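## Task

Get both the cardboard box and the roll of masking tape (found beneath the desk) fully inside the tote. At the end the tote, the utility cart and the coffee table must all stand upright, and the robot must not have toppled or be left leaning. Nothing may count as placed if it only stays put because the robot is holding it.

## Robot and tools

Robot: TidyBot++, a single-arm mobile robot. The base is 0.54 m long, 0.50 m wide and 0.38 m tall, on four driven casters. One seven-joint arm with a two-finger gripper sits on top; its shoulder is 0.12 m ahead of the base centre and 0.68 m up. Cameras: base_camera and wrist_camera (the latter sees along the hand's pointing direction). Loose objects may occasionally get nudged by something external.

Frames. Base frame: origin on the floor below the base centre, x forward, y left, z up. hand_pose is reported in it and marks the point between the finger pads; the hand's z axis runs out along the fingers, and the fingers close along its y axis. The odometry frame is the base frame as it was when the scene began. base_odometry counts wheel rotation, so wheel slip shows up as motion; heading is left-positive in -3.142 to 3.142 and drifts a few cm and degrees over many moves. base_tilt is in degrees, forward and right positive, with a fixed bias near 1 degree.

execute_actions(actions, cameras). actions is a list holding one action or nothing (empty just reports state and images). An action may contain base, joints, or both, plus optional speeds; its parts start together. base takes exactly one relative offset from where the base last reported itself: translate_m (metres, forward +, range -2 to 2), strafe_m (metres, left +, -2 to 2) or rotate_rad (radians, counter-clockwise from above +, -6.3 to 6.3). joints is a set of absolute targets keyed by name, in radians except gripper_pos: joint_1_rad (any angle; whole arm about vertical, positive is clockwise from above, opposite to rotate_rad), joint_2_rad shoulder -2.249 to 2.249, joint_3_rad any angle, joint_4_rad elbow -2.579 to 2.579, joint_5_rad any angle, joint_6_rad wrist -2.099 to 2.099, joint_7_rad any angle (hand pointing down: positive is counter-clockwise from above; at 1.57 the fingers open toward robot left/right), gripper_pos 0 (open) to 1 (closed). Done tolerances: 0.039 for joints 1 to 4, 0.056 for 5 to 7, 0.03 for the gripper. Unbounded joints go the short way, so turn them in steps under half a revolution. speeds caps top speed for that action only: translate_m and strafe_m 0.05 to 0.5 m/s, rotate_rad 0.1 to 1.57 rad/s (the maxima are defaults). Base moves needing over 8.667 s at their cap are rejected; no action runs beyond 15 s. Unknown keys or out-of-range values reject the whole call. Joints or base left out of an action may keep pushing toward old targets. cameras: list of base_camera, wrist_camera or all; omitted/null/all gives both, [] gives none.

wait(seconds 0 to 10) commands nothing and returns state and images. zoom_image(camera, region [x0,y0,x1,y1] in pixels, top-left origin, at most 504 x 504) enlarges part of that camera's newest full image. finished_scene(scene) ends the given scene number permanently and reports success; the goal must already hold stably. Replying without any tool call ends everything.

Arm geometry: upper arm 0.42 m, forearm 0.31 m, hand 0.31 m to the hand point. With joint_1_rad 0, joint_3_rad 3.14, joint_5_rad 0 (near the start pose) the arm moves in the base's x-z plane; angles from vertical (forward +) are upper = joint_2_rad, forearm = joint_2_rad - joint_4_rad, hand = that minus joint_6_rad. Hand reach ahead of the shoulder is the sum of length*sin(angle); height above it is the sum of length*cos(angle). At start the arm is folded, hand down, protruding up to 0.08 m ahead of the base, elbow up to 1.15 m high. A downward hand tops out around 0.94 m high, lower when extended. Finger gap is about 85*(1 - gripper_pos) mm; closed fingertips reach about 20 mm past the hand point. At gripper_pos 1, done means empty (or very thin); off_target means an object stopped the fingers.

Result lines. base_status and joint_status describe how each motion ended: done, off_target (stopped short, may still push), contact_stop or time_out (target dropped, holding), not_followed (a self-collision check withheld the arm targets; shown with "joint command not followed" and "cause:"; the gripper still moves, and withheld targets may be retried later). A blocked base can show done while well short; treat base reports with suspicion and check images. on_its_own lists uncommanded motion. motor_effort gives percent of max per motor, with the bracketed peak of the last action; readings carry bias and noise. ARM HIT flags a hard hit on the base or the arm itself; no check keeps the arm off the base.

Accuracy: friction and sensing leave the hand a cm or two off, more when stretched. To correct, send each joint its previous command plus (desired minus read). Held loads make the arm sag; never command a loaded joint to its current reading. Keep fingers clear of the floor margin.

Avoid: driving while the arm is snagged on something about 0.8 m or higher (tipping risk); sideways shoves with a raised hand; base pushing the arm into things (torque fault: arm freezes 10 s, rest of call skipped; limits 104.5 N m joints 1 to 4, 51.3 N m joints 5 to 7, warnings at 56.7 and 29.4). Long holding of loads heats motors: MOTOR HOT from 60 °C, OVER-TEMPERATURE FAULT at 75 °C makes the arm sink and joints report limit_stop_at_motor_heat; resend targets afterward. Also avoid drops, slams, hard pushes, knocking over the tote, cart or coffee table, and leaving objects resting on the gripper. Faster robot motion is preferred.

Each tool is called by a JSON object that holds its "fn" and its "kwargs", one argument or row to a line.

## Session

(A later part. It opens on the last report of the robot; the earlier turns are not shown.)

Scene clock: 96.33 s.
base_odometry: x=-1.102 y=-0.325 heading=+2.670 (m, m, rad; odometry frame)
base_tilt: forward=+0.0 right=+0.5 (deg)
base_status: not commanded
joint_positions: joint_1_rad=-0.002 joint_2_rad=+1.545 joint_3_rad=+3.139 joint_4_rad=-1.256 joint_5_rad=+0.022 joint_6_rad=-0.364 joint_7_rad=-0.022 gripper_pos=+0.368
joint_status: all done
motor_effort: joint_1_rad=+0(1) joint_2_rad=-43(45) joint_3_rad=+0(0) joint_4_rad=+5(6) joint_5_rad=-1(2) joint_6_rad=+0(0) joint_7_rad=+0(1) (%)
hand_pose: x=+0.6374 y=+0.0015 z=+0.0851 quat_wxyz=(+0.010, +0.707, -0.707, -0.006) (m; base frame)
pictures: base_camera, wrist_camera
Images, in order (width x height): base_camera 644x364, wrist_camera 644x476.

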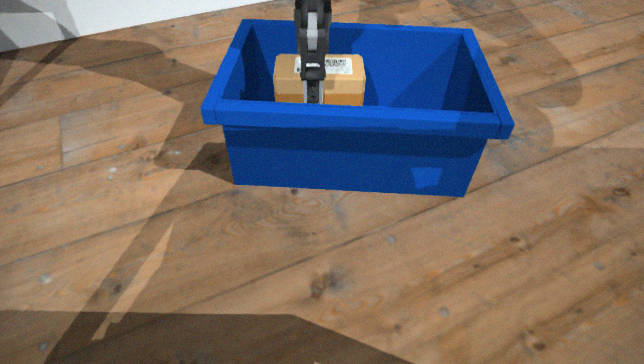

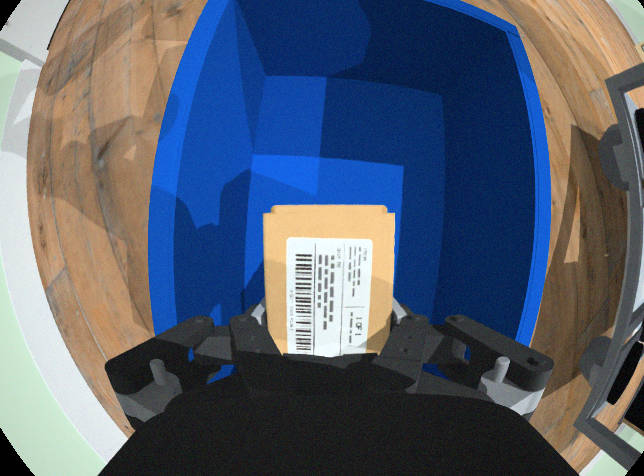

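{"fn": "execute_actions", "kwargs": {
  "actions": [
    {"base":{"translate_m":-0.012}}
  ],
  "cameras": []
}}

{"fn": "execute_actions", "kwargs": {
  "actions": [
    {"joints":{"gripper_pos":0.2}}
  ]
}}

{"fn": "execute_actions", "kwargs": {
  "actions": [
    {"joints":{"joint_2_rad":1.2,"joint_4_rad":-1.43,"joint_6_rad":-0.5}}
  ]
}}

Scene clock: 100.23 s.
base_odometry: x=-1.092 y=-0.330 heading=+2.670 (m, m, rad; odometry frame)
base_tilt: forward=-0.1 right=+0.5 (deg)
base_status: done
joint_positions: joint_1_rad=-0.002 joint_2_rad=+1.546 joint_3_rad=+3.139 joint_4_rad=-1.254 joint_5_rad=+0.022 joint_6_rad=-0.363 joint_7_rad=-0.022 gripper_pos=+0.368
joint_status: not commanded
motor_effort: joint_1_rad=+1(2) joint_2_rad=-44(45) joint_3_rad=-1(2) joint_4_rad=+6(8) joint_5_rad=-1(1) joint_6_rad=+0(1) joint_7_rad=+0(1) (%)
hand_pose: x=+0.6384 y=+0.0016 z=+0.0847 quat_wxyz=(+0.009, +0.707, -0.707, -0.006) (m; base frame)
pictures: none
No camera images: the call's "cameras" was empty. Leave "cameras" out to get every camera's image.

Scene clock: 101.23 s.
base_odometry: x=-1.092 y=-0.330 heading=+2.670 (m, m, rad; odometry frame)
base_tilt: forward=+0.0 right=+0.5 (deg)
base_status: not commanded
joint_positions: joint_1_rad=-0.002 joint_2_rad=+1.546 joint_3_rad=+3.139 joint_4_rad=-1.254 joint_5_rad=+0.022 joint_6_rad=-0.362 joint_7_rad=-0.022 gripper_pos=+0.200
joint_status: all done
motor_effort: joint_1_rad=+1(1) joint_2_rad=-41(43) joint_3_rad=-1(1) joint_4_rad=+5(6) joint_5_rad=-1(2) joint_6_rad=+1(0) joint_7_rad=+0(0) (%)
hand_pose: x=+0.6385 y=+0.0016 z=+0.0848 quat_wxyz=(+0.009, +0.707, -0.707, -0.005) (m; base frame)
pictures: base_camera, wrist_camera
Images, in order (width x height): base_camera 644x364, wrist_camera 644x476.

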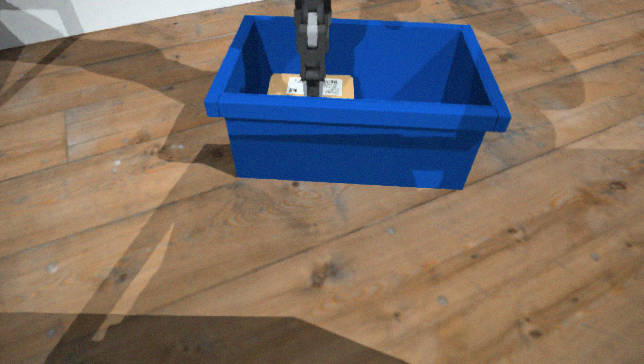

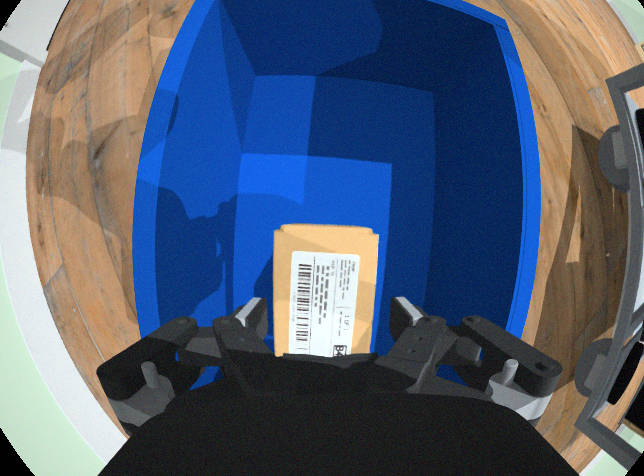

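Scene clock: 102.90 s.
base_odometry: x=-1.092 y=-0.330 heading=+2.670 (m, m, rad; odometry frame)
base_tilt: forward=+0.0 right=+0.5 (deg)
base_status: not commanded
joint_positions: joint_1_rad=-0.002 joint_2_rad=+1.199 joint_3_rad=+3.139 joint_4_rad=-1.416 joint_5_rad=+0.022 joint_6_rad=-0.478 joint_7_rad=-0.022 gripper_pos=+0.200
joint_status: all done
motor_effort: joint_1_rad=+1(0) joint_2_rad=-42(46) joint_3_rad=+0(0) joint_4_rad=+9(9) joint_5_rad=-2(2) joint_6_rad=+1(2) joint_7_rad=+0(1) (%)
hand_pose: x=+0.6840 y=+0.0009 z=+0.2519 quat_wxyz=(-0.014, +0.707, -0.707, +0.020) (m; base frame)
pictures: base_camera, wrist_camera
Images, in order (width x height): base_camera 644x364, wrist_camera 644x476.

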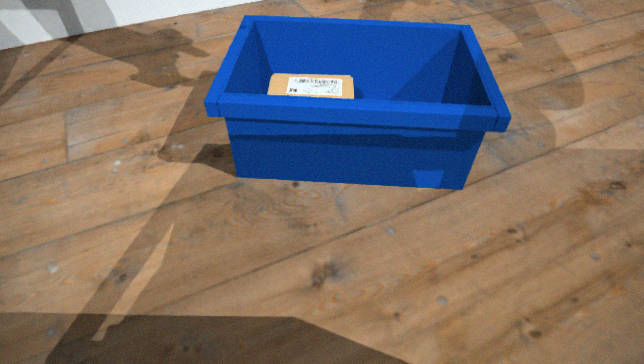

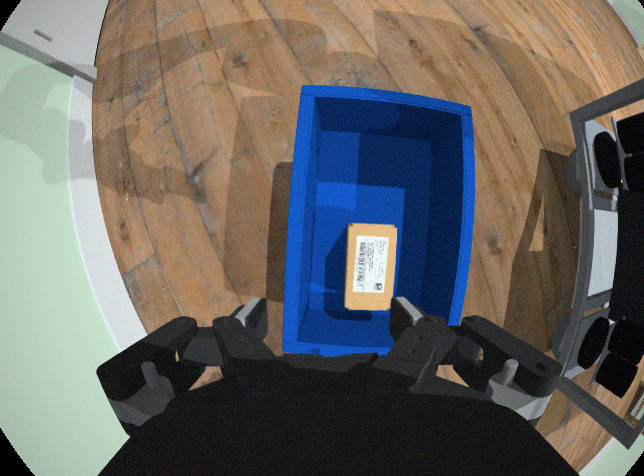

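{"fn": "execute_actions", "kwargs": {
  "actions": [
    {"base":{"translate_m":-0.3},"joints":{"joint_2_rad":0.2,"joint_4_rad":-2.1,"joint_6_rad":0.0,"joint_7_rad":1.57,"gripper_pos":0}}
  ],
  "cameras": []
}}

{"fn": "execute_actions", "kwargs": {
  "actions": [
    {"base":{"rotate_rad":-1.594}}
  ],
  "cameras": ["wrist_camera"]
}}

{"fn": "execute_actions", "kwargs": {
  "actions": [
    {"base":{"translate_m":1.0}}
  ],
  "cameras": ["wrist_camera"]
}}

Scene clock: 110.73 s.
base_odometry: x=-0.824 y=-0.467 heading=+2.670 (m, m, rad; odometry frame)
base_tilt: forward=+0.0 right=+0.5 (deg)
base_status: done
joint_positions: joint_1_rad=-0.002 joint_2_rad=+0.210 joint_3_rad=+3.139 joint_4_rad=-2.086 joint_5_rad=+0.022 joint_6_rad=-0.022 joint_7_rad=+1.542 gripper_pos=+0.000
joint_status: all done
motor_effort: joint_1_rad=+1(1) joint_2_rad=-23(42) joint_3_rad=+0(1) joint_4_rad=+17(18) joint_5_rad=-1(1) joint_6_rad=+8(8) joint_7_rad=+0(0) (%)
hand_pose: x=+0.6705 y=+0.0038 z=+0.6736 quat_wxyz=(-0.002, +0.916, -0.001, +0.401) (m; base frame)
pictures: none
No camera images: the call's "cameras" was empty. Leave "cameras" out to get every camera's image.

Scene clock: 113.07 s.
base_odometry: x=-0.824 y=-0.467 heading=+1.077 (m, m, rad; odometry frame)
base_tilt: forward=-0.1 right=+0.4 (deg)
base_status: done
joint_positions: joint_1_rad=+0.002 joint_2_rad=+0.210 joint_3_rad=+3.145 joint_4_rad=-2.086 joint_5_rad=+0.022 joint_6_rad=-0.017 joint_7_rad=+1.542 gripper_pos=+0.000
joint_status: not commanded
motor_effort: joint_1_rad=+1(4) joint_2_rad=-23(25) joint_3_rad=+0(3) joint_4_rad=+17(18) joint_5_rad=-2(1) joint_6_rad=+7(8) joint_7_rad=+0(1) (%)
hand_pose: x=+0.6715 y=-0.0014 z=+0.6746 quat_wxyz=(+0.000, +0.915, -0.005, +0.403) (m; base frame)
pictures: wrist_camera
Images, in order (width x height): wrist_camera 644x476.

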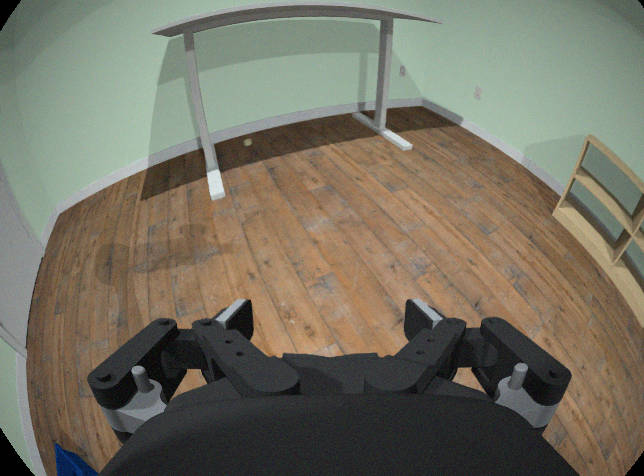

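Scene clock: 116.43 s.
base_odometry: x=-0.349 y=+0.413 heading=+1.076 (m, m, rad; odometry frame)
base_tilt: forward=-0.1 right=+0.4 (deg)
base_status: done
joint_positions: joint_1_rad=+0.002 joint_2_rad=+0.207 joint_3_rad=+3.145 joint_4_rad=-2.091 joint_5_rad=+0.022 joint_6_rad=-0.017 joint_7_rad=+1.542 gripper_pos=+0.000
joint_status: not commanded
motor_effort: joint_1_rad=+1(0) joint_2_rad=-23(25) joint_3_rad=+0(1) joint_4_rad=+17(19) joint_5_rad=-2(2) joint_6_rad=+8(8) joint_7_rad=+0(0) (%)
hand_pose: x=+0.6695 y=-0.0014 z=+0.6737 quat_wxyz=(+0.000, +0.916, -0.005, +0.402) (m; base frame)
pictures: wrist_camera
Images, in order (width x height): wrist_camera 644x476.

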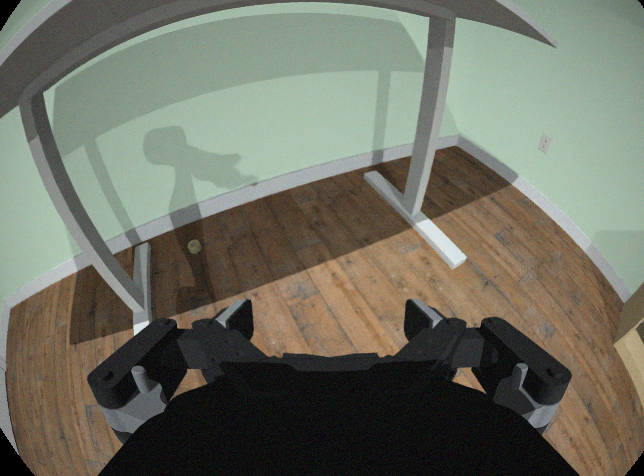

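{"fn": "execute_actions", "kwargs": {
  "actions": [
    {"base":{"rotate_rad":0.5},"joints":{"joint_2_rad":1.28,"joint_4_rad":-1.415,"joint_6_rad":-0.44}}
  ],
  "cameras": []
}}

{"fn": "execute_actions", "kwargs": {
  "actions": [
    {"base":{"translate_m":0.6}}
  ]
}}

Scene clock: 122.67 s.
base_odometry: x=-0.349 y=+0.414 heading=+1.575 (m, m, rad; odometry frame)
base_tilt: forward=-0.1 right=+0.4 (deg)
base_status: done
joint_positions: joint_1_rad=-0.003 joint_2_rad=+1.272 joint_3_rad=+3.137 joint_4_rad=-1.431 joint_5_rad=+0.022 joint_6_rad=-0.418 joint_7_rad=+1.542 gripper_pos=+0.000
joint_status: all done
motor_effort: joint_1_rad=+1(4) joint_2_rad=-41(44) joint_3_rad=+0(3) joint_4_rad=+7(18) joint_5_rad=-1(1) joint_6_rad=+1(7) joint_7_rad=+0(0) (%)
hand_pose: x=+0.6613 y=+0.0031 z=+0.2101 quat_wxyz=(+0.002, +1.000, -0.002, +0.011) (m; base frame)
pictures: none
No camera images: the call's "cameras" was empty. Leave "cameras" out to get every camera's image.

Scene clock: 125.23 s.
base_odometry: x=-0.353 y=+1.014 heading=+1.576 (m, m, rad; odometry frame)
base_tilt: forward=+0.0 right=+0.5 (deg)
base_status: done
joint_positions: joint_1_rad=-0.003 joint_2_rad=+1.272 joint_3_rad=+3.137 joint_4_rad=-1.422 joint_5_rad=+0.022 joint_6_rad=-0.422 joint_7_rad=+1.542 gripper_pos=+0.000
joint_status: not commanded
motor_effort: joint_1_rad=+1(1) joint_2_rad=-42(43) joint_3_rad=-1(2) joint_4_rad=+8(9) joint_5_rad=-2(2) joint_6_rad=+1(2) joint_7_rad=+0(1) (%)
hand_pose: x=+0.6651 y=+0.0031 z=+0.2110 quat_wxyz=(+0.002, +1.000, -0.002, +0.013) (m; base frame)
pictures: base_camera, wrist_camera
Images, in order (width x height): base_camera 644x364, wrist_camera 644x476.

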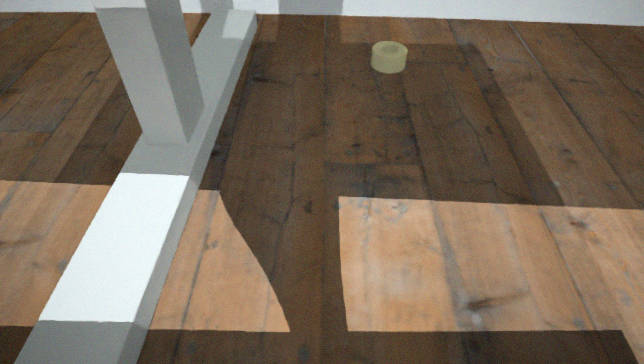

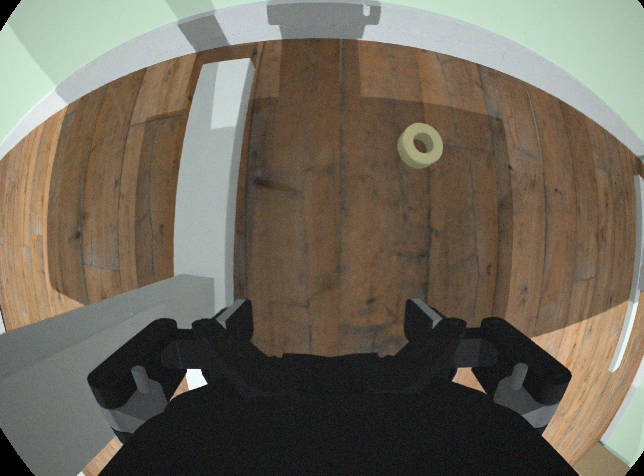

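{"fn": "execute_actions", "kwargs": {
  "actions": [
    {"base":{"strafe_m":-0.24},"joints":{"joint_1_rad":-0.17}}
  ],
  "cameras": []
}}

{"fn": "execute_actions", "kwargs": {
  "actions": [
    {"base":{"translate_m":0.17}}
  ]
}}

Scene clock: 131.90 s.
base_odometry: x=-0.113 y=+1.015 heading=+1.576 (m, m, rad; odometry frame)
base_tilt: forward=-0.1 right=+0.4 (deg)
base_status: done
joint_positions: joint_1_rad=-0.162 joint_2_rad=+1.272 joint_3_rad=+3.144 joint_4_rad=-1.422 joint_5_rad=+0.022 joint_6_rad=-0.422 joint_7_rad=+1.542 gripper_pos=+0.000
joint_status: all done
motor_effort: joint_1_rad=+1(5) joint_2_rad=-41(42) joint_3_rad=-1(3) joint_4_rad=+7(8) joint_5_rad=-1(1) joint_6_rad=+1(1) joint_7_rad=+1(1) (%)
hand_pose: x=+0.6584 y=+0.0854 z=+0.2109 quat_wxyz=(+0.004, +0.997, +0.077, +0.013) (m; base frame)
pictures: none
No camera images: the call's "cameras" was empty. Leave "cameras" out to get every camera's image.

Scene clock: 133.43 s.
base_odometry: x=-0.113 y=+1.185 heading=+1.576 (m, m, rad; odometry frame)
base_tilt: forward=+0.0 right=+0.5 (deg)
base_status: done
joint_positions: joint_1_rad=-0.162 joint_2_rad=+1.273 joint_3_rad=+3.144 joint_4_rad=-1.417 joint_5_rad=+0.022 joint_6_rad=-0.423 joint_7_rad=+1.542 gripper_pos=+0.000
joint_status: not commanded
motor_effort: joint_1_rad=+1(1) joint_2_rad=-42(45) joint_3_rad=-1(1) joint_4_rad=+8(9) joint_5_rad=-1(2) joint_6_rad=+1(1) joint_7_rad=+1(0) (%)
hand_pose: x=+0.6606 y=+0.0858 z=+0.2113 quat_wxyz=(+0.004, +0.997, +0.076, +0.015) (m; base frame)
pictures: base_camera, wrist_camera
Images, in order (width x height): base_camera 644x364, wrist_camera 644x476.

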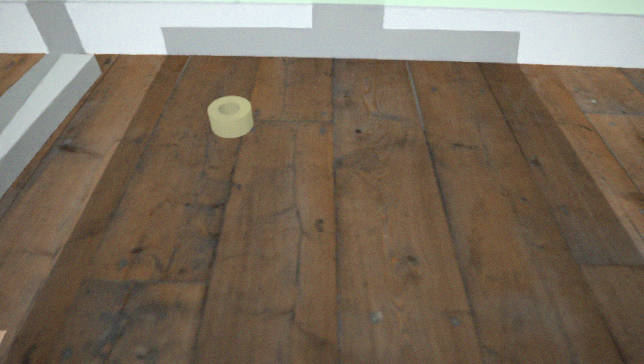

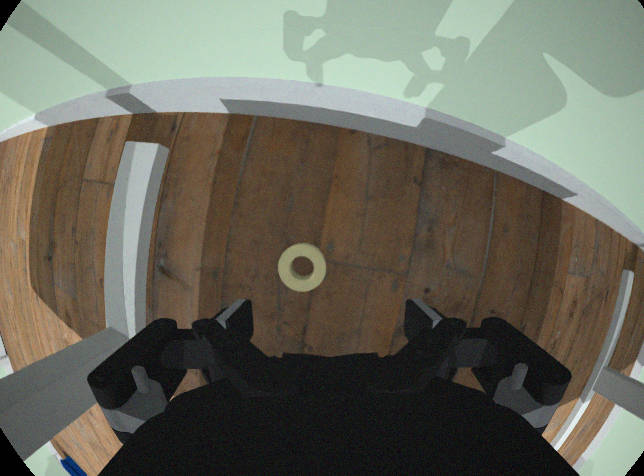

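{"fn": "execute_actions", "kwargs": {
  "actions": [
    {"joints":{"joint_1_rad":-0.235,"joint_2_rad":1.53,"joint_4_rad":-1.2,"joint_6_rad":-0.385}}
  ]
}}

Scene clock: 139.57 s.
base_odometry: x=-0.113 y=+1.185 heading=+1.576 (m, m, rad; odometry frame)
base_tilt: forward=-0.1 right=+0.5 (deg)
base_status: not commanded
joint_positions: joint_1_rad=-0.217 joint_2_rad=+1.533 joint_3_rad=+3.144 joint_4_rad=-1.214 joint_5_rad=+0.022 joint_6_rad=-0.407 joint_7_rad=+1.542 gripper_pos=+0.000
joint_status: all done
motor_effort: joint_1_rad=+1(1) joint_2_rad=-42(45) joint_3_rad=+0(1) joint_4_rad=+6(8) joint_5_rad=-1(1) joint_6_rad=+1(2) joint_7_rad=+0(1) (%)
hand_pose: x=+0.6443 y=+0.1131 z=+0.0962 quat_wxyz=(+0.006, +0.995, +0.104, -0.006) (m; base frame)
pictures: base_camera, wrist_camera
Images, in order (width x height): base_camera 644x364, wrist_camera 644x476.

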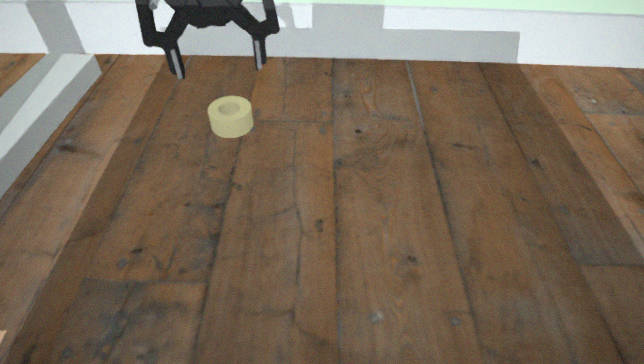

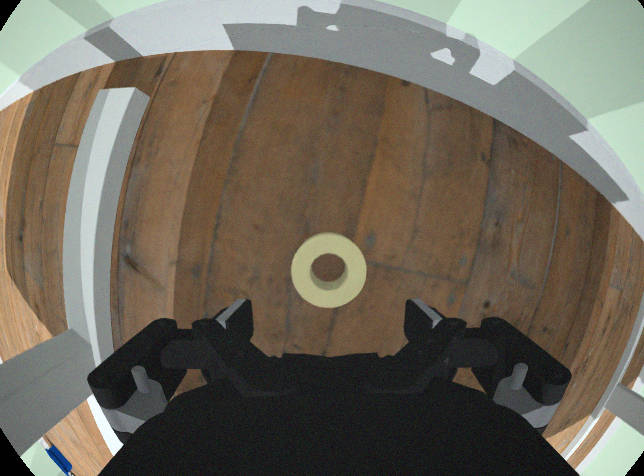

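{"fn": "execute_actions", "kwargs": {
  "actions": [
    {"base":{"translate_m":0.018},"joints":{"joint_2_rad":1.62,"joint_4_rad":-1.115,"joint_6_rad":-0.38}}
  ]
}}

Scene clock: 146.47 s.
base_odometry: x=-0.113 y=+1.203 heading=+1.576 (m, m, rad; odometry frame)
base_tilt: forward=+0.0 right=+0.4 (deg)
base_status: done
joint_positions: joint_1_rad=-0.218 joint_2_rad=+1.609 joint_3_rad=+3.144 joint_4_rad=-1.121 joint_5_rad=+0.022 joint_6_rad=-0.398 joint_7_rad=+1.542 gripper_pos=+0.000
joint_status: all done
motor_effort: joint_1_rad=+1(3) joint_2_rad=-43(44) joint_3_rad=-1(2) joint_4_rad=+7(8) joint_5_rad=-2(2) joint_6_rad=+1(1) joint_7_rad=+0(1) (%)
hand_pose: x=+0.6570 y=+0.1164 z=+0.0662 quat_wxyz=(+0.005, +0.994, +0.105, +0.007) (m; base frame)
pictures: base_camera, wrist_camera
Images, in order (width x height): base_camera 644x364, wrist_camera 644x476.

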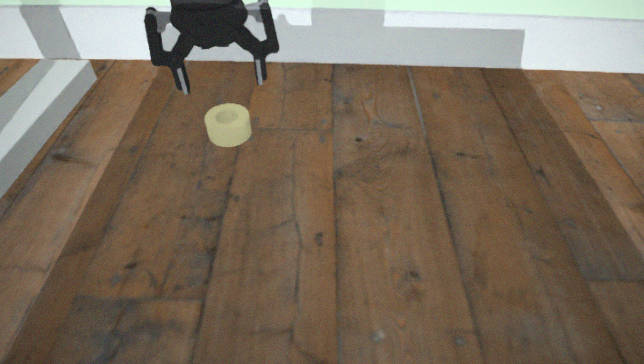

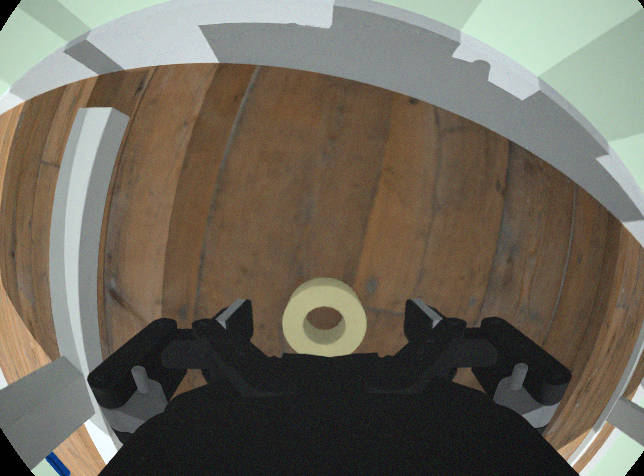

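{"fn": "execute_actions", "kwargs": {
  "actions": [
    {"joints":{"joint_2_rad":1.685,"joint_6_rad":-0.315}}
  ]
}}

Scene clock: 149.20 s.
base_odometry: x=-0.113 y=+1.203 heading=+1.576 (m, m, rad; odometry frame)
base_tilt: forward=+0.0 right=+0.5 (deg)
base_status: not commanded
joint_positions: joint_1_rad=-0.218 joint_2_rad=+1.683 joint_3_rad=+3.144 joint_4_rad=-1.121 joint_5_rad=+0.022 joint_6_rad=-0.335 joint_7_rad=+1.542 gripper_pos=+0.000
joint_status: all done
motor_effort: joint_1_rad=+1(1) joint_2_rad=-41(44) joint_3_rad=-1(0) joint_4_rad=+5(7) joint_5_rad=-2(2) joint_6_rad=+1(1) joint_7_rad=+0(0) (%)
hand_pose: x=+0.6304 y=+0.1110 z=+0.0268 quat_wxyz=(+0.005, +0.994, +0.105, +0.002) (m; base frame)
pictures: base_camera, wrist_camera
Images, in order (width x height): base_camera 644x364, wrist_camera 644x476.

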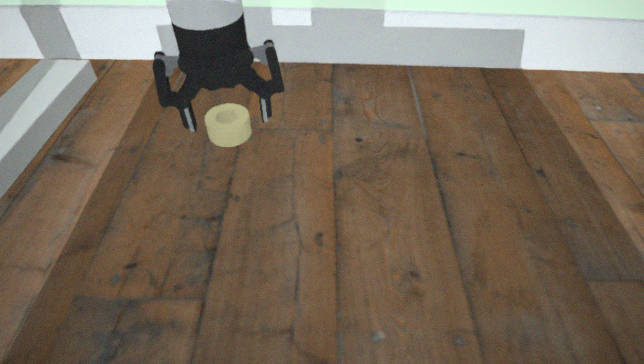

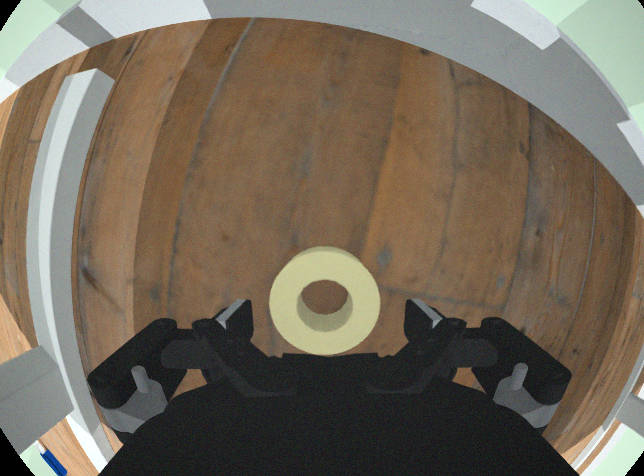

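{"fn": "execute_actions", "kwargs": {
  "actions": [
    {"base":{"translate_m":0.013}}
  ]
}}

{"fn": "execute_actions", "kwargs": {
  "actions": [
    {"joints":{"gripper_pos":1}}
  ]
}}

Scene clock: 151.53 s.
base_odometry: x=-0.113 y=+1.217 heading=+1.576 (m, m, rad; odometry frame)
base_tilt: forward=-0.1 right=+0.4 (deg)
base_status: done
joint_positions: joint_1_rad=-0.218 joint_2_rad=+1.683 joint_3_rad=+3.144 joint_4_rad=-1.117 joint_5_rad=+0.022 joint_6_rad=-0.334 joint_7_rad=+1.542 gripper_pos=+0.000
joint_status: not commanded
motor_effort: joint_1_rad=+1(3) joint_2_rad=-41(43) joint_3_rad=-1(1) joint_4_rad=+5(7) joint_5_rad=-2(1) joint_6_rad=+1(2) joint_7_rad=+0(0) (%)
hand_pose: x=+0.6331 y=+0.1118 z=+0.0274 quat_wxyz=(+0.004, +0.994, +0.105, +0.005) (m; base frame)
pictures: base_camera, wrist_camera
Images, in order (width x height): base_camera 644x364, wrist_camera 644x476.

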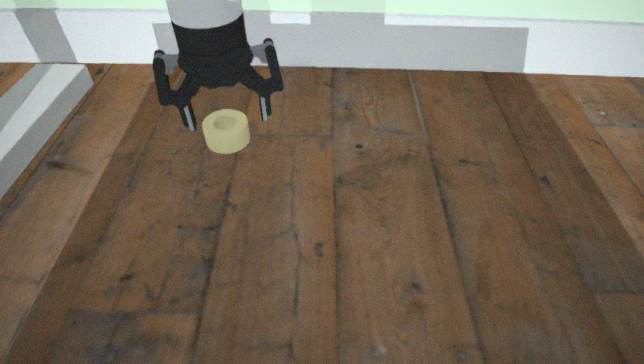

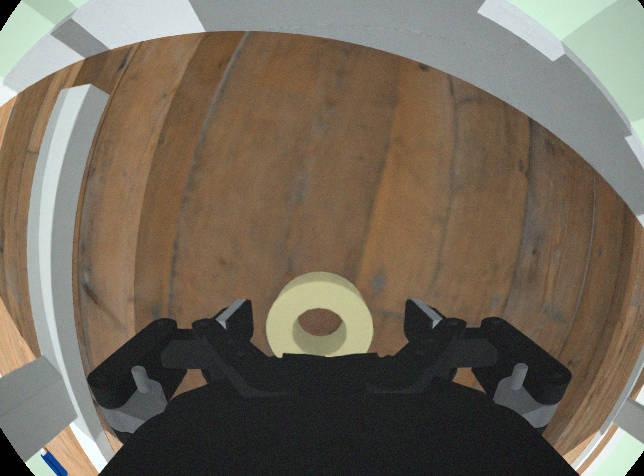

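Scene clock: 152.63 s.
base_odometry: x=-0.113 y=+1.216 heading=+1.576 (m, m, rad; odometry frame)
base_tilt: forward=+0.0 right=+0.4 (deg)
base_status: not commanded
joint_positions: joint_1_rad=-0.218 joint_2_rad=+1.679 joint_3_rad=+3.144 joint_4_rad=-1.117 joint_5_rad=+0.022 joint_6_rad=-0.335 joint_7_rad=+1.542 gripper_pos=+0.413
joint_status: gripper_pos off_target (ended at +0.413, target +1.000)
motor_effort: joint_1_rad=+1(0) joint_2_rad=-41(42) joint_3_rad=-1(2) joint_4_rad=+6(9) joint_5_rad=-1(2) joint_6_rad=+1(5) joint_7_rad=+0(0) (%)
hand_pose: x=+0.6347 y=+0.1122 z=+0.0290 quat_wxyz=(+0.004, +0.994, +0.105, +0.006) (m; base frame)
pictures: base_camera, wrist_camera
Images, in order (width x height): base_camera 644x364, wrist_camera 644x476.

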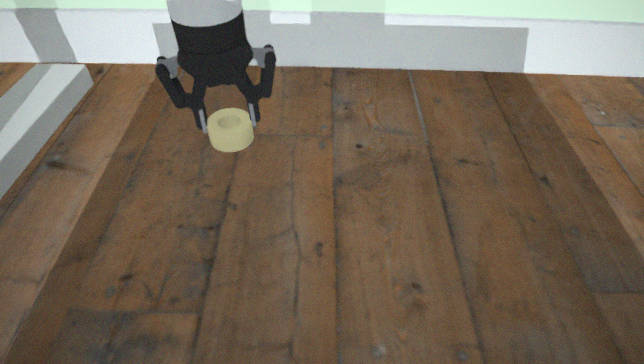

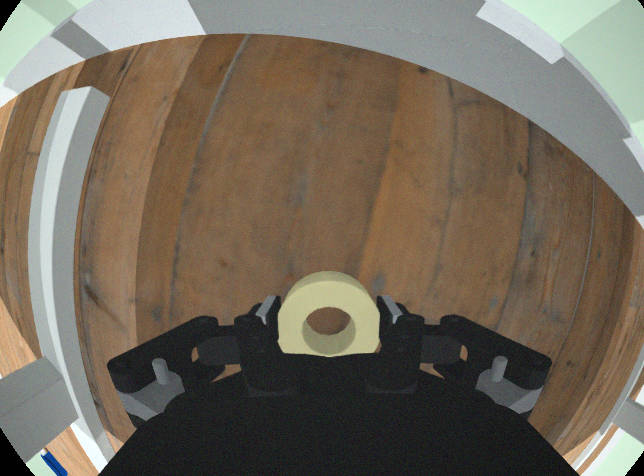

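{"fn": "execute_actions", "kwargs": {
  "actions": [
    {"joints":{"joint_2_rad":1.3,"joint_4_rad":-1.415,"joint_6_rad":-0.425}}
  ]
}}

{"fn": "execute_actions", "kwargs": {
  "actions": [
    {"base":{"translate_m":-0.9},"joints":{"joint_1_rad":0.02}}
  ]
}}

Scene clock: 156.73 s.
base_odometry: x=-0.113 y=+1.216 heading=+1.576 (m, m, rad; odometry frame)
base_tilt: forward=+0.0 right=+0.4 (deg)
base_status: not commanded
joint_positions: joint_1_rad=-0.218 joint_2_rad=+1.302 joint_3_rad=+3.144 joint_4_rad=-1.402 joint_5_rad=+0.022 joint_6_rad=-0.403 joint_7_rad=+1.542 gripper_pos=+0.413
joint_status: all done
motor_effort: joint_1_rad=+1(1) joint_2_rad=-42(44) joint_3_rad=-1(1) joint_4_rad=+8(8) joint_5_rad=-2(1) joint_6_rad=+1(1) joint_7_rad=+0(1) (%)
hand_pose: x=+0.6563 y=+0.1165 z=+0.1977 quat_wxyz=(+0.003, +0.994, +0.105, +0.018) (m; base frame)
pictures: base_camera, wrist_camera
Images, in order (width x height): base_camera 644x364, wrist_camera 644x476.

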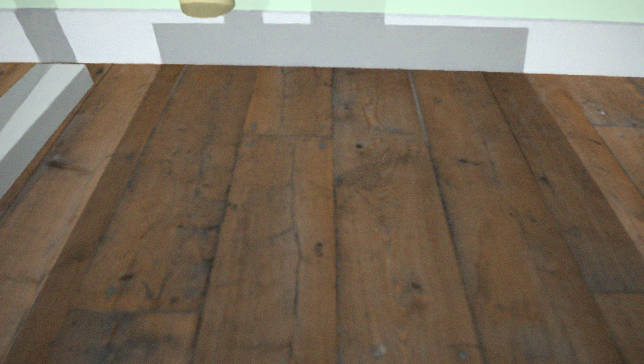

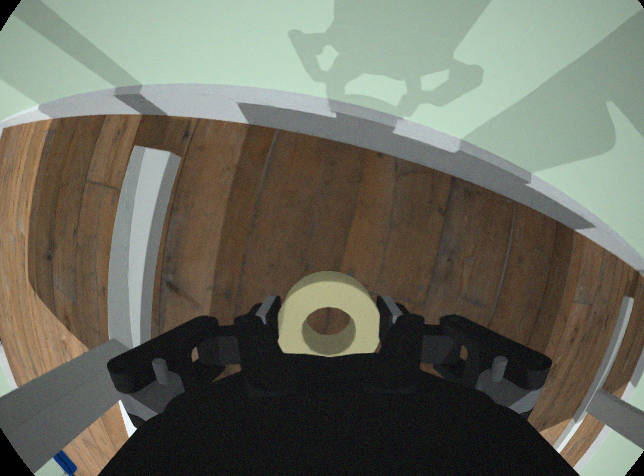

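Scene clock: 160.07 s.
base_odometry: x=-0.109 y=+0.316 heading=+1.576 (m, m, rad; odometry frame)
base_tilt: forward=+0.0 right=+0.5 (deg)
base_status: done
joint_positions: joint_1_rad=+0.018 joint_2_rad=+1.302 joint_3_rad=+3.143 joint_4_rad=-1.410 joint_5_rad=+0.022 joint_6_rad=-0.407 joint_7_rad=+1.542 gripper_pos=+0.413
joint_status: all done
motor_effort: joint_1_rad=+1(2) joint_2_rad=-42(44) joint_3_rad=-1(3) joint_4_rad=+7(9) joint_5_rad=-1(2) joint_6_rad=+1(2) joint_7_rad=+0(1) (%)
hand_pose: x=+0.6625 y=-0.0120 z=+0.1965 quat_wxyz=(+0.005, +1.000, -0.013, +0.011) (m; base frame)
pictures: base_camera, wrist_camera
Images, in order (width x height): base_camera 644x364, wrist_camera 644x476.

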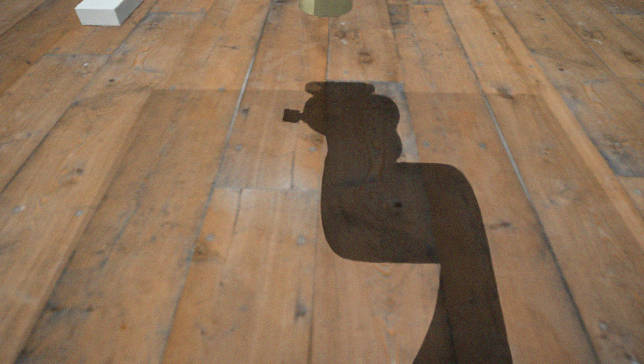

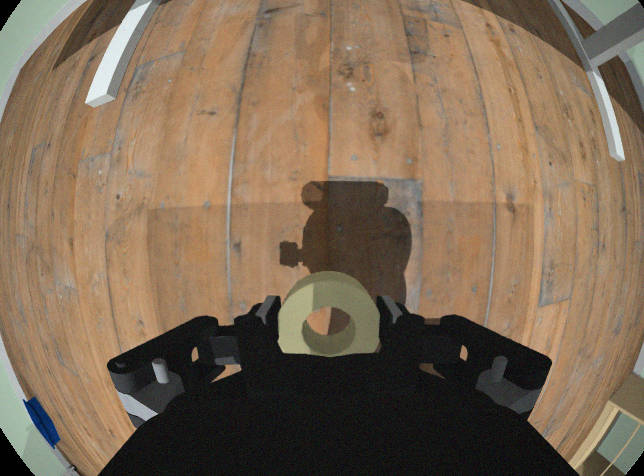

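{"fn": "execute_actions", "kwargs": {
  "actions": [
    {"joints":{"joint_2_rad":0.2,"joint_4_rad":-2.1,"joint_6_rad":-0.75}}
  ],
  "cameras": []
}}

{"fn": "execute_actions", "kwargs": {
  "actions": [
    {"base":{"rotate_rad":1.74}}
  ],
  "cameras": []
}}

{"fn": "execute_actions", "kwargs": {
  "actions": [
    {"base":{"translate_m":0.75},"joints":{"joint_2_rad":0.9,"joint_4_rad":-1.5,"joint_6_rad":-0.74}}
  ]
}}

Scene clock: 167.63 s.
base_odometry: x=-0.109 y=+0.316 heading=+1.576 (m, m, rad; odometry frame)
base_tilt: forward=+0.0 right=+0.5 (deg)
base_status: not commanded
joint_positions: joint_1_rad=+0.018 joint_2_rad=+0.211 joint_3_rad=+3.143 joint_4_rad=-2.088 joint_5_rad=+0.022 joint_6_rad=-0.730 joint_7_rad=+1.542 gripper_pos=+0.413
joint_status: all done
motor_effort: joint_1_rad=+1(1) joint_2_rad=-20(44) joint_3_rad=+0(1) joint_4_rad=+14(14) joint_5_rad=-1(2) joint_6_rad=+2(2) joint_7_rad=+0(0) (%)
hand_pose: x=+0.4766 y=-0.0102 z=+0.5746 quat_wxyz=(+0.008, +0.998, -0.016, +0.056) (m; base frame)
pictures: none
No camera images: the call's "cameras" was empty. Leave "cameras" out to get every camera's image.

Scene clock: 170.07 s.
base_odometry: x=-0.109 y=+0.316 heading=-2.968 (m, m, rad; odometry frame)
base_tilt: forward=-0.1 right=+0.5 (deg)
base_status: done
joint_positions: joint_1_rad=+0.018 joint_2_rad=+0.211 joint_3_rad=+3.139 joint_4_rad=-2.088 joint_5_rad=+0.022 joint_6_rad=-0.730 joint_7_rad=+1.542 gripper_pos=+0.413
joint_status: not commanded
motor_effort: joint_1_rad=+1(2) joint_2_rad=-20(22) joint_3_rad=+0(2) joint_4_rad=+14(14) joint_5_rad=-1(2) joint_6_rad=+2(2) joint_7_rad=+0(1) (%)
hand_pose: x=+0.4765 y=-0.0089 z=+0.5746 quat_wxyz=(+0.007, +0.998, -0.014, +0.056) (m; base frame)
pictures: none
No camera images: the call's "cameras" was empty. Leave "cameras" out to get every camera's image.

Scene clock: 172.93 s.
base_odometry: x=-0.847 y=+0.186 heading=-2.967 (m, m, rad; odometry frame)
base_tilt: forward=+0.0 right=+0.5 (deg)
base_status: done
joint_positions: joint_1_rad=+0.018 joint_2_rad=+0.897 joint_3_rad=+3.139 joint_4_rad=-1.508 joint_5_rad=+0.022 joint_6_rad=-0.733 joint_7_rad=+1.542 gripper_pos=+0.413
joint_status: all done
motor_effort: joint_1_rad=+1(0) joint_2_rad=-39(42) joint_3_rad=+0(1) joint_4_rad=+12(16) joint_5_rad=-2(1) joint_6_rad=+1(3) joint_7_rad=+0(1) (%)
hand_pose: x=+0.6596 y=-0.0117 z=+0.3999 quat_wxyz=(+0.007, +1.000, -0.014, +0.001) (m; base frame)
pictures: base_camera, wrist_camera
Images, in order (width x height): base_camera 644x364, wrist_camera 644x476.

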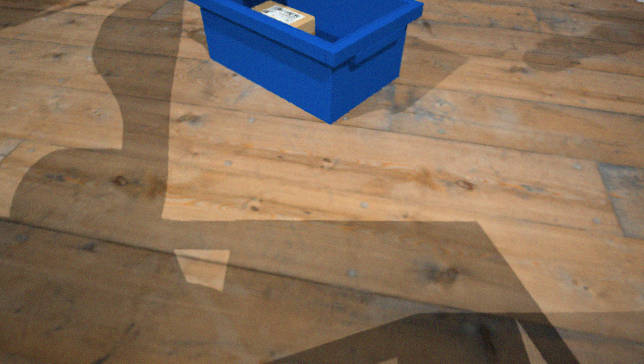

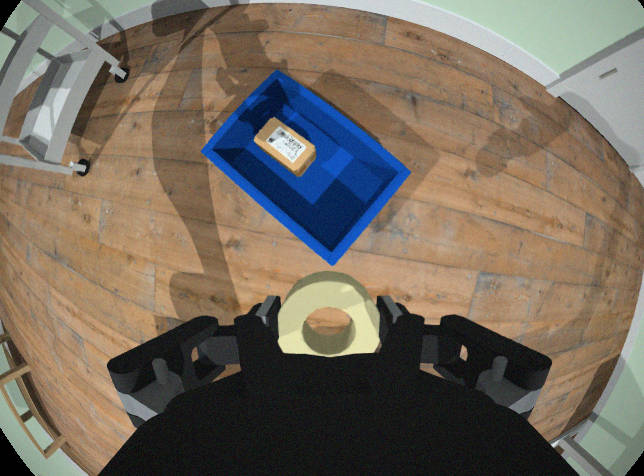

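{"fn": "execute_actions", "kwargs": {
  "actions": [
    {"base":{"strafe_m":-0.03},"joints":{"joint_7_rad":2.35}}
  ],
  "cameras": []
}}

{"fn": "execute_actions", "kwargs": {
  "actions": [
    {"base":{"translate_m":0.17}}
  ],
  "cameras": []
}}

{"fn": "execute_actions", "kwargs": {
  "actions": [
    {"joints":{"joint_2_rad":1.28,"joint_4_rad":-1.415,"joint_6_rad":-0.44}}
  ]
}}

Scene clock: 178.43 s.
base_odometry: x=-0.853 y=+0.216 heading=-2.967 (m, m, rad; odometry frame)
base_tilt: forward=+0.0 right=+0.4 (deg)
base_status: done
joint_positions: joint_1_rad=+0.023 joint_2_rad=+0.897 joint_3_rad=+3.142 joint_4_rad=-1.508 joint_5_rad=+0.022 joint_6_rad=-0.733 joint_7_rad=+2.342 gripper_pos=+0.413
joint_status: all done
motor_effort: joint_1_rad=+1(5) joint_2_rad=-39(40) joint_3_rad=-1(2) joint_4_rad=+12(12) joint_5_rad=-2(1) joint_6_rad=+1(1) joint_7_rad=+0(0) (%)
hand_pose: x=+0.6596 y=-0.0155 z=+0.3999 quat_wxyz=(+0.007, +0.928, +0.373, -0.002) (m; base frame)
pictures: none
No camera images: the call's "cameras" was empty. Leave "cameras" out to get every camera's image.

Scene clock: 179.97 s.
base_odometry: x=-1.020 y=+0.186 heading=-2.968 (m, m, rad; odometry frame)
base_tilt: forward=+0.0 right=+0.5 (deg)
base_status: done
joint_positions: joint_1_rad=+0.023 joint_2_rad=+0.898 joint_3_rad=+3.142 joint_4_rad=-1.504 joint_5_rad=+0.022 joint_6_rad=-0.733 joint_7_rad=+2.342 gripper_pos=+0.413
joint_status: not commanded
motor_effort: joint_1_rad=+1(3) joint_2_rad=-40(43) joint_3_rad=-1(1) joint_4_rad=+12(14) joint_5_rad=-1(1) joint_6_rad=+1(2) joint_7_rad=+0(0) (%)
hand_pose: x=+0.6618 y=-0.0156 z=+0.4007 quat_wxyz=(+0.008, +0.928, +0.373, +0.000) (m; base frame)
pictures: none
No camera images: the call's "cameras" was empty. Leave "cameras" out to get every camera's image.

Scene clock: 181.73 s.
base_odometry: x=-1.020 y=+0.186 heading=-2.968 (m, m, rad; odometry frame)
base_tilt: forward=-0.1 right=+0.4 (deg)
base_status: not commanded
joint_positions: joint_1_rad=+0.023 joint_2_rad=+1.284 joint_3_rad=+3.142 joint_4_rad=-1.429 joint_5_rad=+0.022 joint_6_rad=-0.462 joint_7_rad=+2.342 gripper_pos=+0.413
joint_status: all done
motor_effort: joint_1_rad=+1(1) joint_2_rad=-42(45) joint_3_rad=+0(1) joint_4_rad=+7(11) joint_5_rad=-2(2) joint_6_rad=+0(0) joint_7_rad=+0(1) (%)
hand_pose: x=+0.6428 y=-0.0136 z=+0.2040 quat_wxyz=(-0.002, +0.927, +0.375, -0.017) (m; base frame)
pictures: base_camera, wrist_camera
Images, in order (width x height): base_camera 644x364, wrist_camera 644x476.

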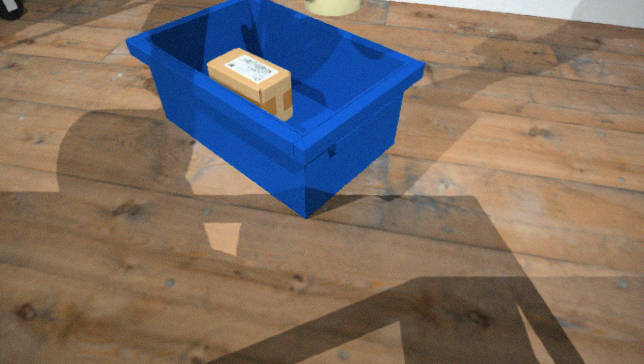

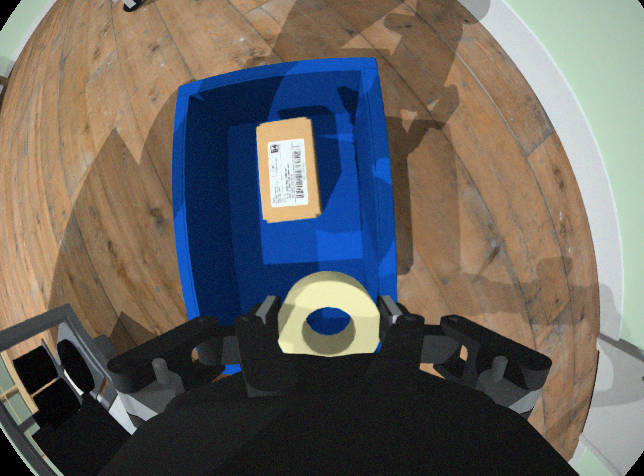

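{"fn": "execute_actions", "kwargs": {
  "actions": [
    {"base":{"strafe_m":0.028},"joints":{"joint_2_rad":1.36,"joint_4_rad":-1.4,"joint_6_rad":-0.38}}
  ]
}}

{"fn": "execute_actions", "kwargs": {
  "actions": [
    {"joints":{"joint_2_rad":1.45,"joint_4_rad":-1.35,"joint_6_rad":-0.34}}
  ]
}}

Scene clock: 187.33 s.
base_odometry: x=-1.016 y=+0.159 heading=-2.968 (m, m, rad; odometry frame)
base_tilt: forward=-0.1 right=+0.5 (deg)
base_status: done
joint_positions: joint_1_rad=+0.017 joint_2_rad=+1.358 joint_3_rad=+3.139 joint_4_rad=-1.412 joint_5_rad=+0.022 joint_6_rad=-0.400 joint_7_rad=+2.342 gripper_pos=+0.413
joint_status: all done
motor_effort: joint_1_rad=+0(3) joint_2_rad=-41(43) joint_3_rad=-1(2) joint_4_rad=+6(7) joint_5_rad=-2(2) joint_6_rad=+1(1) joint_7_rad=+0(1) (%)
hand_pose: x=+0.6359 y=-0.0082 z=+0.1667 quat_wxyz=(-0.003, +0.926, +0.378, -0.014) (m; base frame)
pictures: base_camera, wrist_camera
Images, in order (width x height): base_camera 644x364, wrist_camera 644x476.

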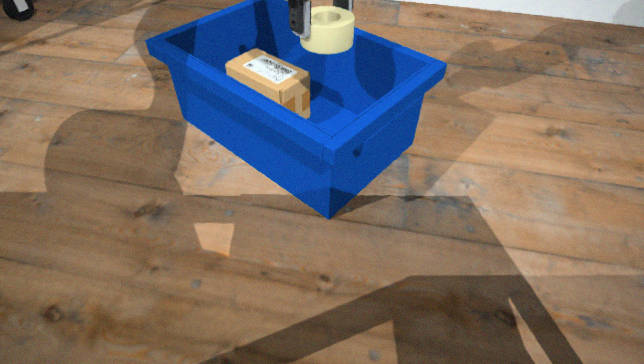

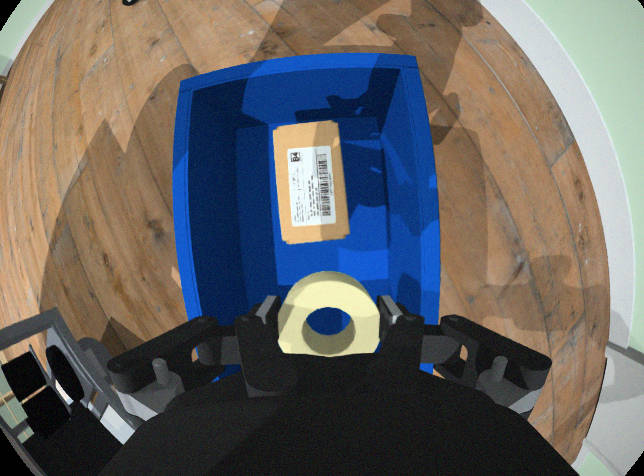

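Scene clock: 188.30 s.
base_odometry: x=-1.016 y=+0.159 heading=-2.968 (m, m, rad; odometry frame)
base_tilt: forward=-0.1 right=+0.4 (deg)
base_status: not commanded
joint_positions: joint_1_rad=+0.017 joint_2_rad=+1.448 joint_3_rad=+3.139 joint_4_rad=-1.361 joint_5_rad=+0.022 joint_6_rad=-0.360 joint_7_rad=+2.342 gripper_pos=+0.413
joint_status: all done
motor_effort: joint_1_rad=+1(1) joint_2_rad=-41(44) joint_3_rad=-1(1) joint_4_rad=+5(7) joint_5_rad=-1(2) joint_6_rad=+0(1) joint_7_rad=+1(0) (%)
hand_pose: x=+0.6310 y=-0.0079 z=+0.1252 quat_wxyz=(-0.003, +0.926, +0.378, -0.013) (m; base frame)
pictures: base_camera, wrist_camera
Images, in order (width x height): base_camera 644x364, wrist_camera 644x476.

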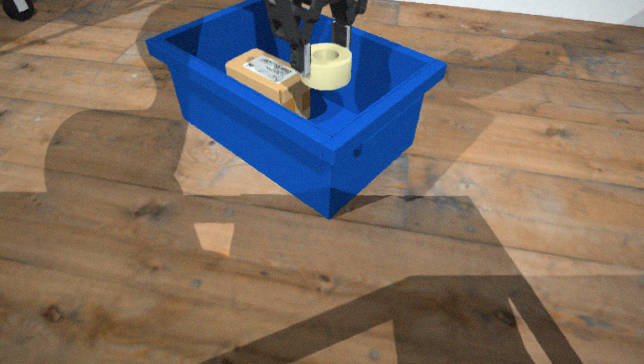

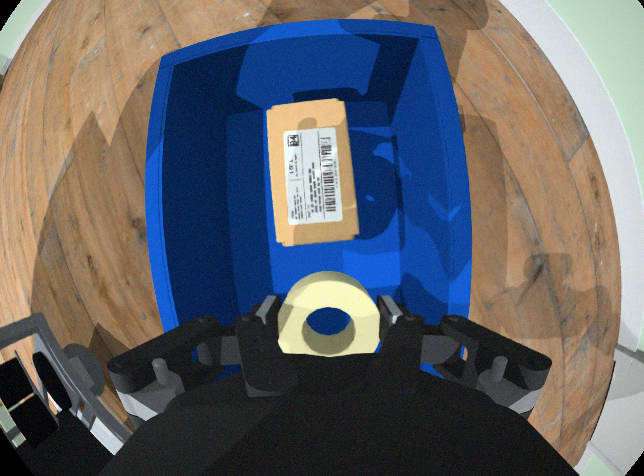

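{"fn": "execute_actions", "kwargs": {
  "actions": [
    {"base":{"strafe_m":-0.012}}
  ],
  "cameras": []
}}

{"fn": "execute_actions", "kwargs": {
  "actions": [
    {"joints":{"joint_2_rad":1.53,"joint_6_rad":-0.26}}
  ]
}}

Scene clock: 193.47 s.
base_odometry: x=-1.018 y=+0.170 heading=-2.968 (m, m, rad; odometry frame)
base_tilt: forward=-0.1 right=+0.4 (deg)
base_status: done
joint_positions: joint_1_rad=+0.021 joint_2_rad=+1.448 joint_3_rad=+3.141 joint_4_rad=-1.360 joint_5_rad=+0.022 joint_6_rad=-0.359 joint_7_rad=+2.342 gripper_pos=+0.413
joint_status: not commanded
motor_effort: joint_1_rad=+0(3) joint_2_rad=-41(44) joint_3_rad=-1(3) joint_4_rad=+5(6) joint_5_rad=-1(2) joint_6_rad=+0(1) joint_7_rad=+0(1) (%)
hand_pose: x=+0.6312 y=-0.0115 z=+0.1251 quat_wxyz=(-0.002, +0.926, +0.376, -0.013) (m; base frame)
pictures: none
No camera images: the call's "cameras" was empty. Leave "cameras" out to get every camera's image.

Scene clock: 194.43 s.
base_odometry: x=-1.018 y=+0.170 heading=-2.968 (m, m, rad; odometry frame)
base_tilt: forward=-0.1 right=+0.4 (deg)
base_status: not commanded
joint_positions: joint_1_rad=+0.021 joint_2_rad=+1.531 joint_3_rad=+3.141 joint_4_rad=-1.359 joint_5_rad=+0.022 joint_6_rad=-0.280 joint_7_rad=+2.342 gripper_pos=+0.413
joint_status: all done
motor_effort: joint_1_rad=+1(1) joint_2_rad=-41(43) joint_3_rad=+0(1) joint_4_rad=+4(5) joint_5_rad=-1(2) joint_6_rad=+1(0) joint_7_rad=+0(0) (%)
hand_pose: x=+0.6090 y=-0.0105 z=+0.0832 quat_wxyz=(-0.003, +0.926, +0.376, -0.014) (m; base frame)
pictures: base_camera, wrist_camera
Images, in order (width x height): base_camera 644x364, wrist_camera 644x476.

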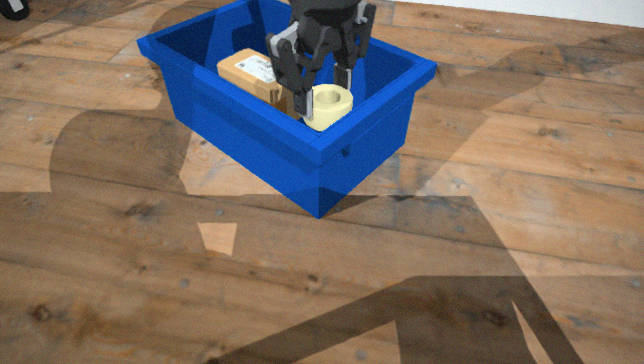

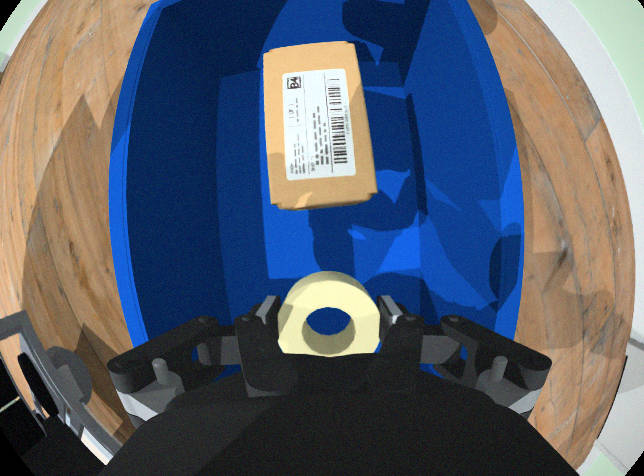

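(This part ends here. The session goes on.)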